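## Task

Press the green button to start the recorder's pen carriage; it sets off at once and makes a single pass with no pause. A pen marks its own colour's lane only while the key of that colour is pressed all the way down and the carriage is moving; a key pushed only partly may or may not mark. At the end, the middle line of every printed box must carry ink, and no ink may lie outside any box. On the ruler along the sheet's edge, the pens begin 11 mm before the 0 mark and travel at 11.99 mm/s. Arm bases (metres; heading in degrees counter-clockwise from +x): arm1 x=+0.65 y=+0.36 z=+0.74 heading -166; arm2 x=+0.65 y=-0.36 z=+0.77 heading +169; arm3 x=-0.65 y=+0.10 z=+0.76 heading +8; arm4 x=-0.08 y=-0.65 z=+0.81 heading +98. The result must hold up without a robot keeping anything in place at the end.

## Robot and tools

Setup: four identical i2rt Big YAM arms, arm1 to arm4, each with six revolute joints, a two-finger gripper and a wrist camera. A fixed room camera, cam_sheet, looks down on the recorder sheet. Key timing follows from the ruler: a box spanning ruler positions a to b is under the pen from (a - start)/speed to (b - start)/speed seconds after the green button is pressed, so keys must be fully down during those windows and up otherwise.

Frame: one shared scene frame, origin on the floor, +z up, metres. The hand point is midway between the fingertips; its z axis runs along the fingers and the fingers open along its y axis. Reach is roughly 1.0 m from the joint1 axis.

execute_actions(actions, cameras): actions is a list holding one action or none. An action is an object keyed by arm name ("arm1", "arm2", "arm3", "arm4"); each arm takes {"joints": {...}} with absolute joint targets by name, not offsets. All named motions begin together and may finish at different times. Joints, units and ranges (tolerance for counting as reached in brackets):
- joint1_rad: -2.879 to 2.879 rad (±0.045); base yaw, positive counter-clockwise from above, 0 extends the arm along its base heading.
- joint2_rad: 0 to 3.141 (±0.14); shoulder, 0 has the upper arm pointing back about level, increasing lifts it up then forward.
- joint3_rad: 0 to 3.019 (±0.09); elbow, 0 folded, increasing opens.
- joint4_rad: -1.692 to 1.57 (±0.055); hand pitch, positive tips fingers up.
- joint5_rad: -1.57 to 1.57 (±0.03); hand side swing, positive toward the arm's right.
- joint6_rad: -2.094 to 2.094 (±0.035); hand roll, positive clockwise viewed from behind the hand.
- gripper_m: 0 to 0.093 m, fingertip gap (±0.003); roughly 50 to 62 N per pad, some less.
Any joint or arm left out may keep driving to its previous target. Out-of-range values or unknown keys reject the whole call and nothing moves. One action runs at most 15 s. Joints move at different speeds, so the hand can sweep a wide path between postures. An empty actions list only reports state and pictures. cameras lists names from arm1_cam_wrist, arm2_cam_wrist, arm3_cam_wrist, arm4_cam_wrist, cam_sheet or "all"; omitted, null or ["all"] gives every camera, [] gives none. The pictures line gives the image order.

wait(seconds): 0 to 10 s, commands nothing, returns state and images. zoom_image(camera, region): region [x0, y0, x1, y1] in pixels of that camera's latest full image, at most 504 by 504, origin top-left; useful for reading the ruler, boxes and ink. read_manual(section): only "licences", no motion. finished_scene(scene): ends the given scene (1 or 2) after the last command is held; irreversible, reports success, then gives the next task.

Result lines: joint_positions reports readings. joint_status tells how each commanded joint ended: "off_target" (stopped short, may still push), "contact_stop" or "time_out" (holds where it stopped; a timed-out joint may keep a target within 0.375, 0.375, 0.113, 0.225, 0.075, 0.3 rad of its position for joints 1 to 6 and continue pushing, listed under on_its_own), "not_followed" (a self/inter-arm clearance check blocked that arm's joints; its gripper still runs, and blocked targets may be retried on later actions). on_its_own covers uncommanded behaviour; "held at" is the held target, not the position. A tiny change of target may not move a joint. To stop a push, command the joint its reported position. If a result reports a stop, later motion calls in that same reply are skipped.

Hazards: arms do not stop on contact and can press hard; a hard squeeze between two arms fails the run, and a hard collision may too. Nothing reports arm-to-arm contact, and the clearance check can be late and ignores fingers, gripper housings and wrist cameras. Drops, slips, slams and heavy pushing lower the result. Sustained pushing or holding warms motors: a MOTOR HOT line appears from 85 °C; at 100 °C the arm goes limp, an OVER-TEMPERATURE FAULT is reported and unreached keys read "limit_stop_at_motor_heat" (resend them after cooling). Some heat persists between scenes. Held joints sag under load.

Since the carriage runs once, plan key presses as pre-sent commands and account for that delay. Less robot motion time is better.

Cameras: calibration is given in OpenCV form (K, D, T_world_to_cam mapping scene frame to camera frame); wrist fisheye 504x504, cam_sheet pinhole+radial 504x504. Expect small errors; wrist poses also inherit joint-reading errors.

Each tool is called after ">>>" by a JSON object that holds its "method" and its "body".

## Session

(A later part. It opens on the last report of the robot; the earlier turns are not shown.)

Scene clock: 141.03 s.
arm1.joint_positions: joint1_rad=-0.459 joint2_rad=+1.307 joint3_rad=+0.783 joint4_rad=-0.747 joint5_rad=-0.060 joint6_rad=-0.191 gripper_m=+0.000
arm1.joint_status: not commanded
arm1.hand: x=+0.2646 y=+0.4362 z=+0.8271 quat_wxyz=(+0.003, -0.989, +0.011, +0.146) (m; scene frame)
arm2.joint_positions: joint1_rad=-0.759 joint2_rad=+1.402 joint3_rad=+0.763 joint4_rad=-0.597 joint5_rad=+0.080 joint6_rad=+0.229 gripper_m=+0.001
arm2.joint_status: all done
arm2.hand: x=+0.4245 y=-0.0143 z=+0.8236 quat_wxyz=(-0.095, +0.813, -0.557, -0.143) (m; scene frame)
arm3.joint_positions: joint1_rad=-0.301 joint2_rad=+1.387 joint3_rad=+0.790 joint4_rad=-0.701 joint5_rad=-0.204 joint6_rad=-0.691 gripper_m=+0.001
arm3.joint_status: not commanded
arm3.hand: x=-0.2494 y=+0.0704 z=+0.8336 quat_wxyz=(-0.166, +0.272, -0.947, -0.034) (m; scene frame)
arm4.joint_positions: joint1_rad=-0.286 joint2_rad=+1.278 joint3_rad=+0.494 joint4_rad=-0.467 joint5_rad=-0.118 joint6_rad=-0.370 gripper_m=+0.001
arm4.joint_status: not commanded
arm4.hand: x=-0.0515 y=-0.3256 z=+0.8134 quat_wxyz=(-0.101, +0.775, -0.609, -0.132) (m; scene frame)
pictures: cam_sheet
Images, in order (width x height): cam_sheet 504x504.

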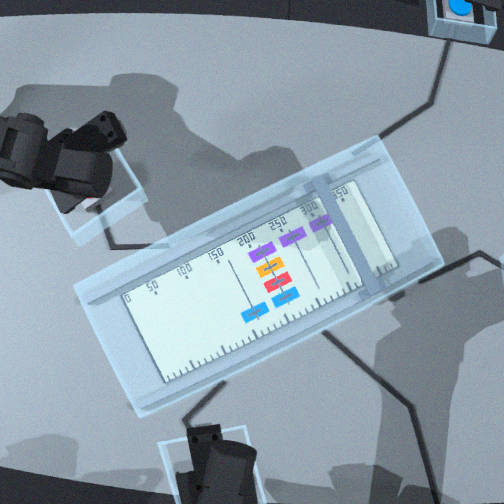

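>>> {"method": "execute_actions", "body": {"actions": [], "cameras": ["cam_sheet"]}}

>>> {"method": "finished_scene", "body": {"scene": 2}}

Scene clock: 145.30 s.
arm1.joint_positions: joint1_rad=-0.459 joint2_rad=+1.307 joint3_rad=+0.783 joint4_rad=-0.747 joint5_rad=-0.060 joint6_rad=-0.191 gripper_m=+0.000
arm1.joint_status: not commanded
arm1.hand: x=+0.2646 y=+0.4362 z=+0.8271 quat_wxyz=(+0.003, -0.989, +0.011, +0.146) (m; scene frame)
arm2.joint_positions: joint1_rad=-0.759 joint2_rad=+1.402 joint3_rad=+0.763 joint4_rad=-0.597 joint5_rad=+0.080 joint6_rad=+0.229 gripper_m=+0.001
arm2.joint_status: all done
arm2.hand: x=+0.4245 y=-0.0143 z=+0.8236 quat_wxyz=(-0.095, +0.813, -0.557, -0.143) (m; scene frame)
arm3.joint_positions: joint1_rad=-0.301 joint2_rad=+1.387 joint3_rad=+0.790 joint4_rad=-0.701 joint5_rad=-0.204 joint6_rad=-0.691 gripper_m=+0.001
arm3.joint_status: not commanded
arm3.hand: x=-0.2494 y=+0.0704 z=+0.8336 quat_wxyz=(-0.166, +0.272, -0.947, -0.034) (m; scene frame)
arm4.joint_positions: joint1_rad=-0.286 joint2_rad=+1.278 joint3_rad=+0.494 joint4_rad=-0.467 joint5_rad=-0.118 joint6_rad=-0.370 gripper_m=+0.001
arm4.joint_status: not commanded
arm4.hand: x=-0.0515 y=-0.3256 z=+0.8134 quat_wxyz=(-0.101, +0.775, -0.609, -0.132) (m; scene frame)
pictures: cam_sheet
Images, in order (width x height): cam_sheet 504x504.

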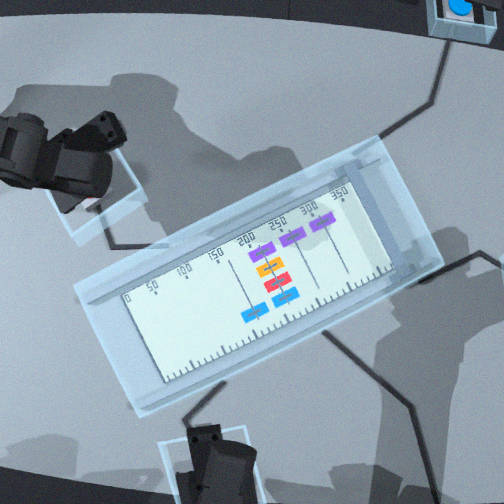

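The scene is finished: the task was done.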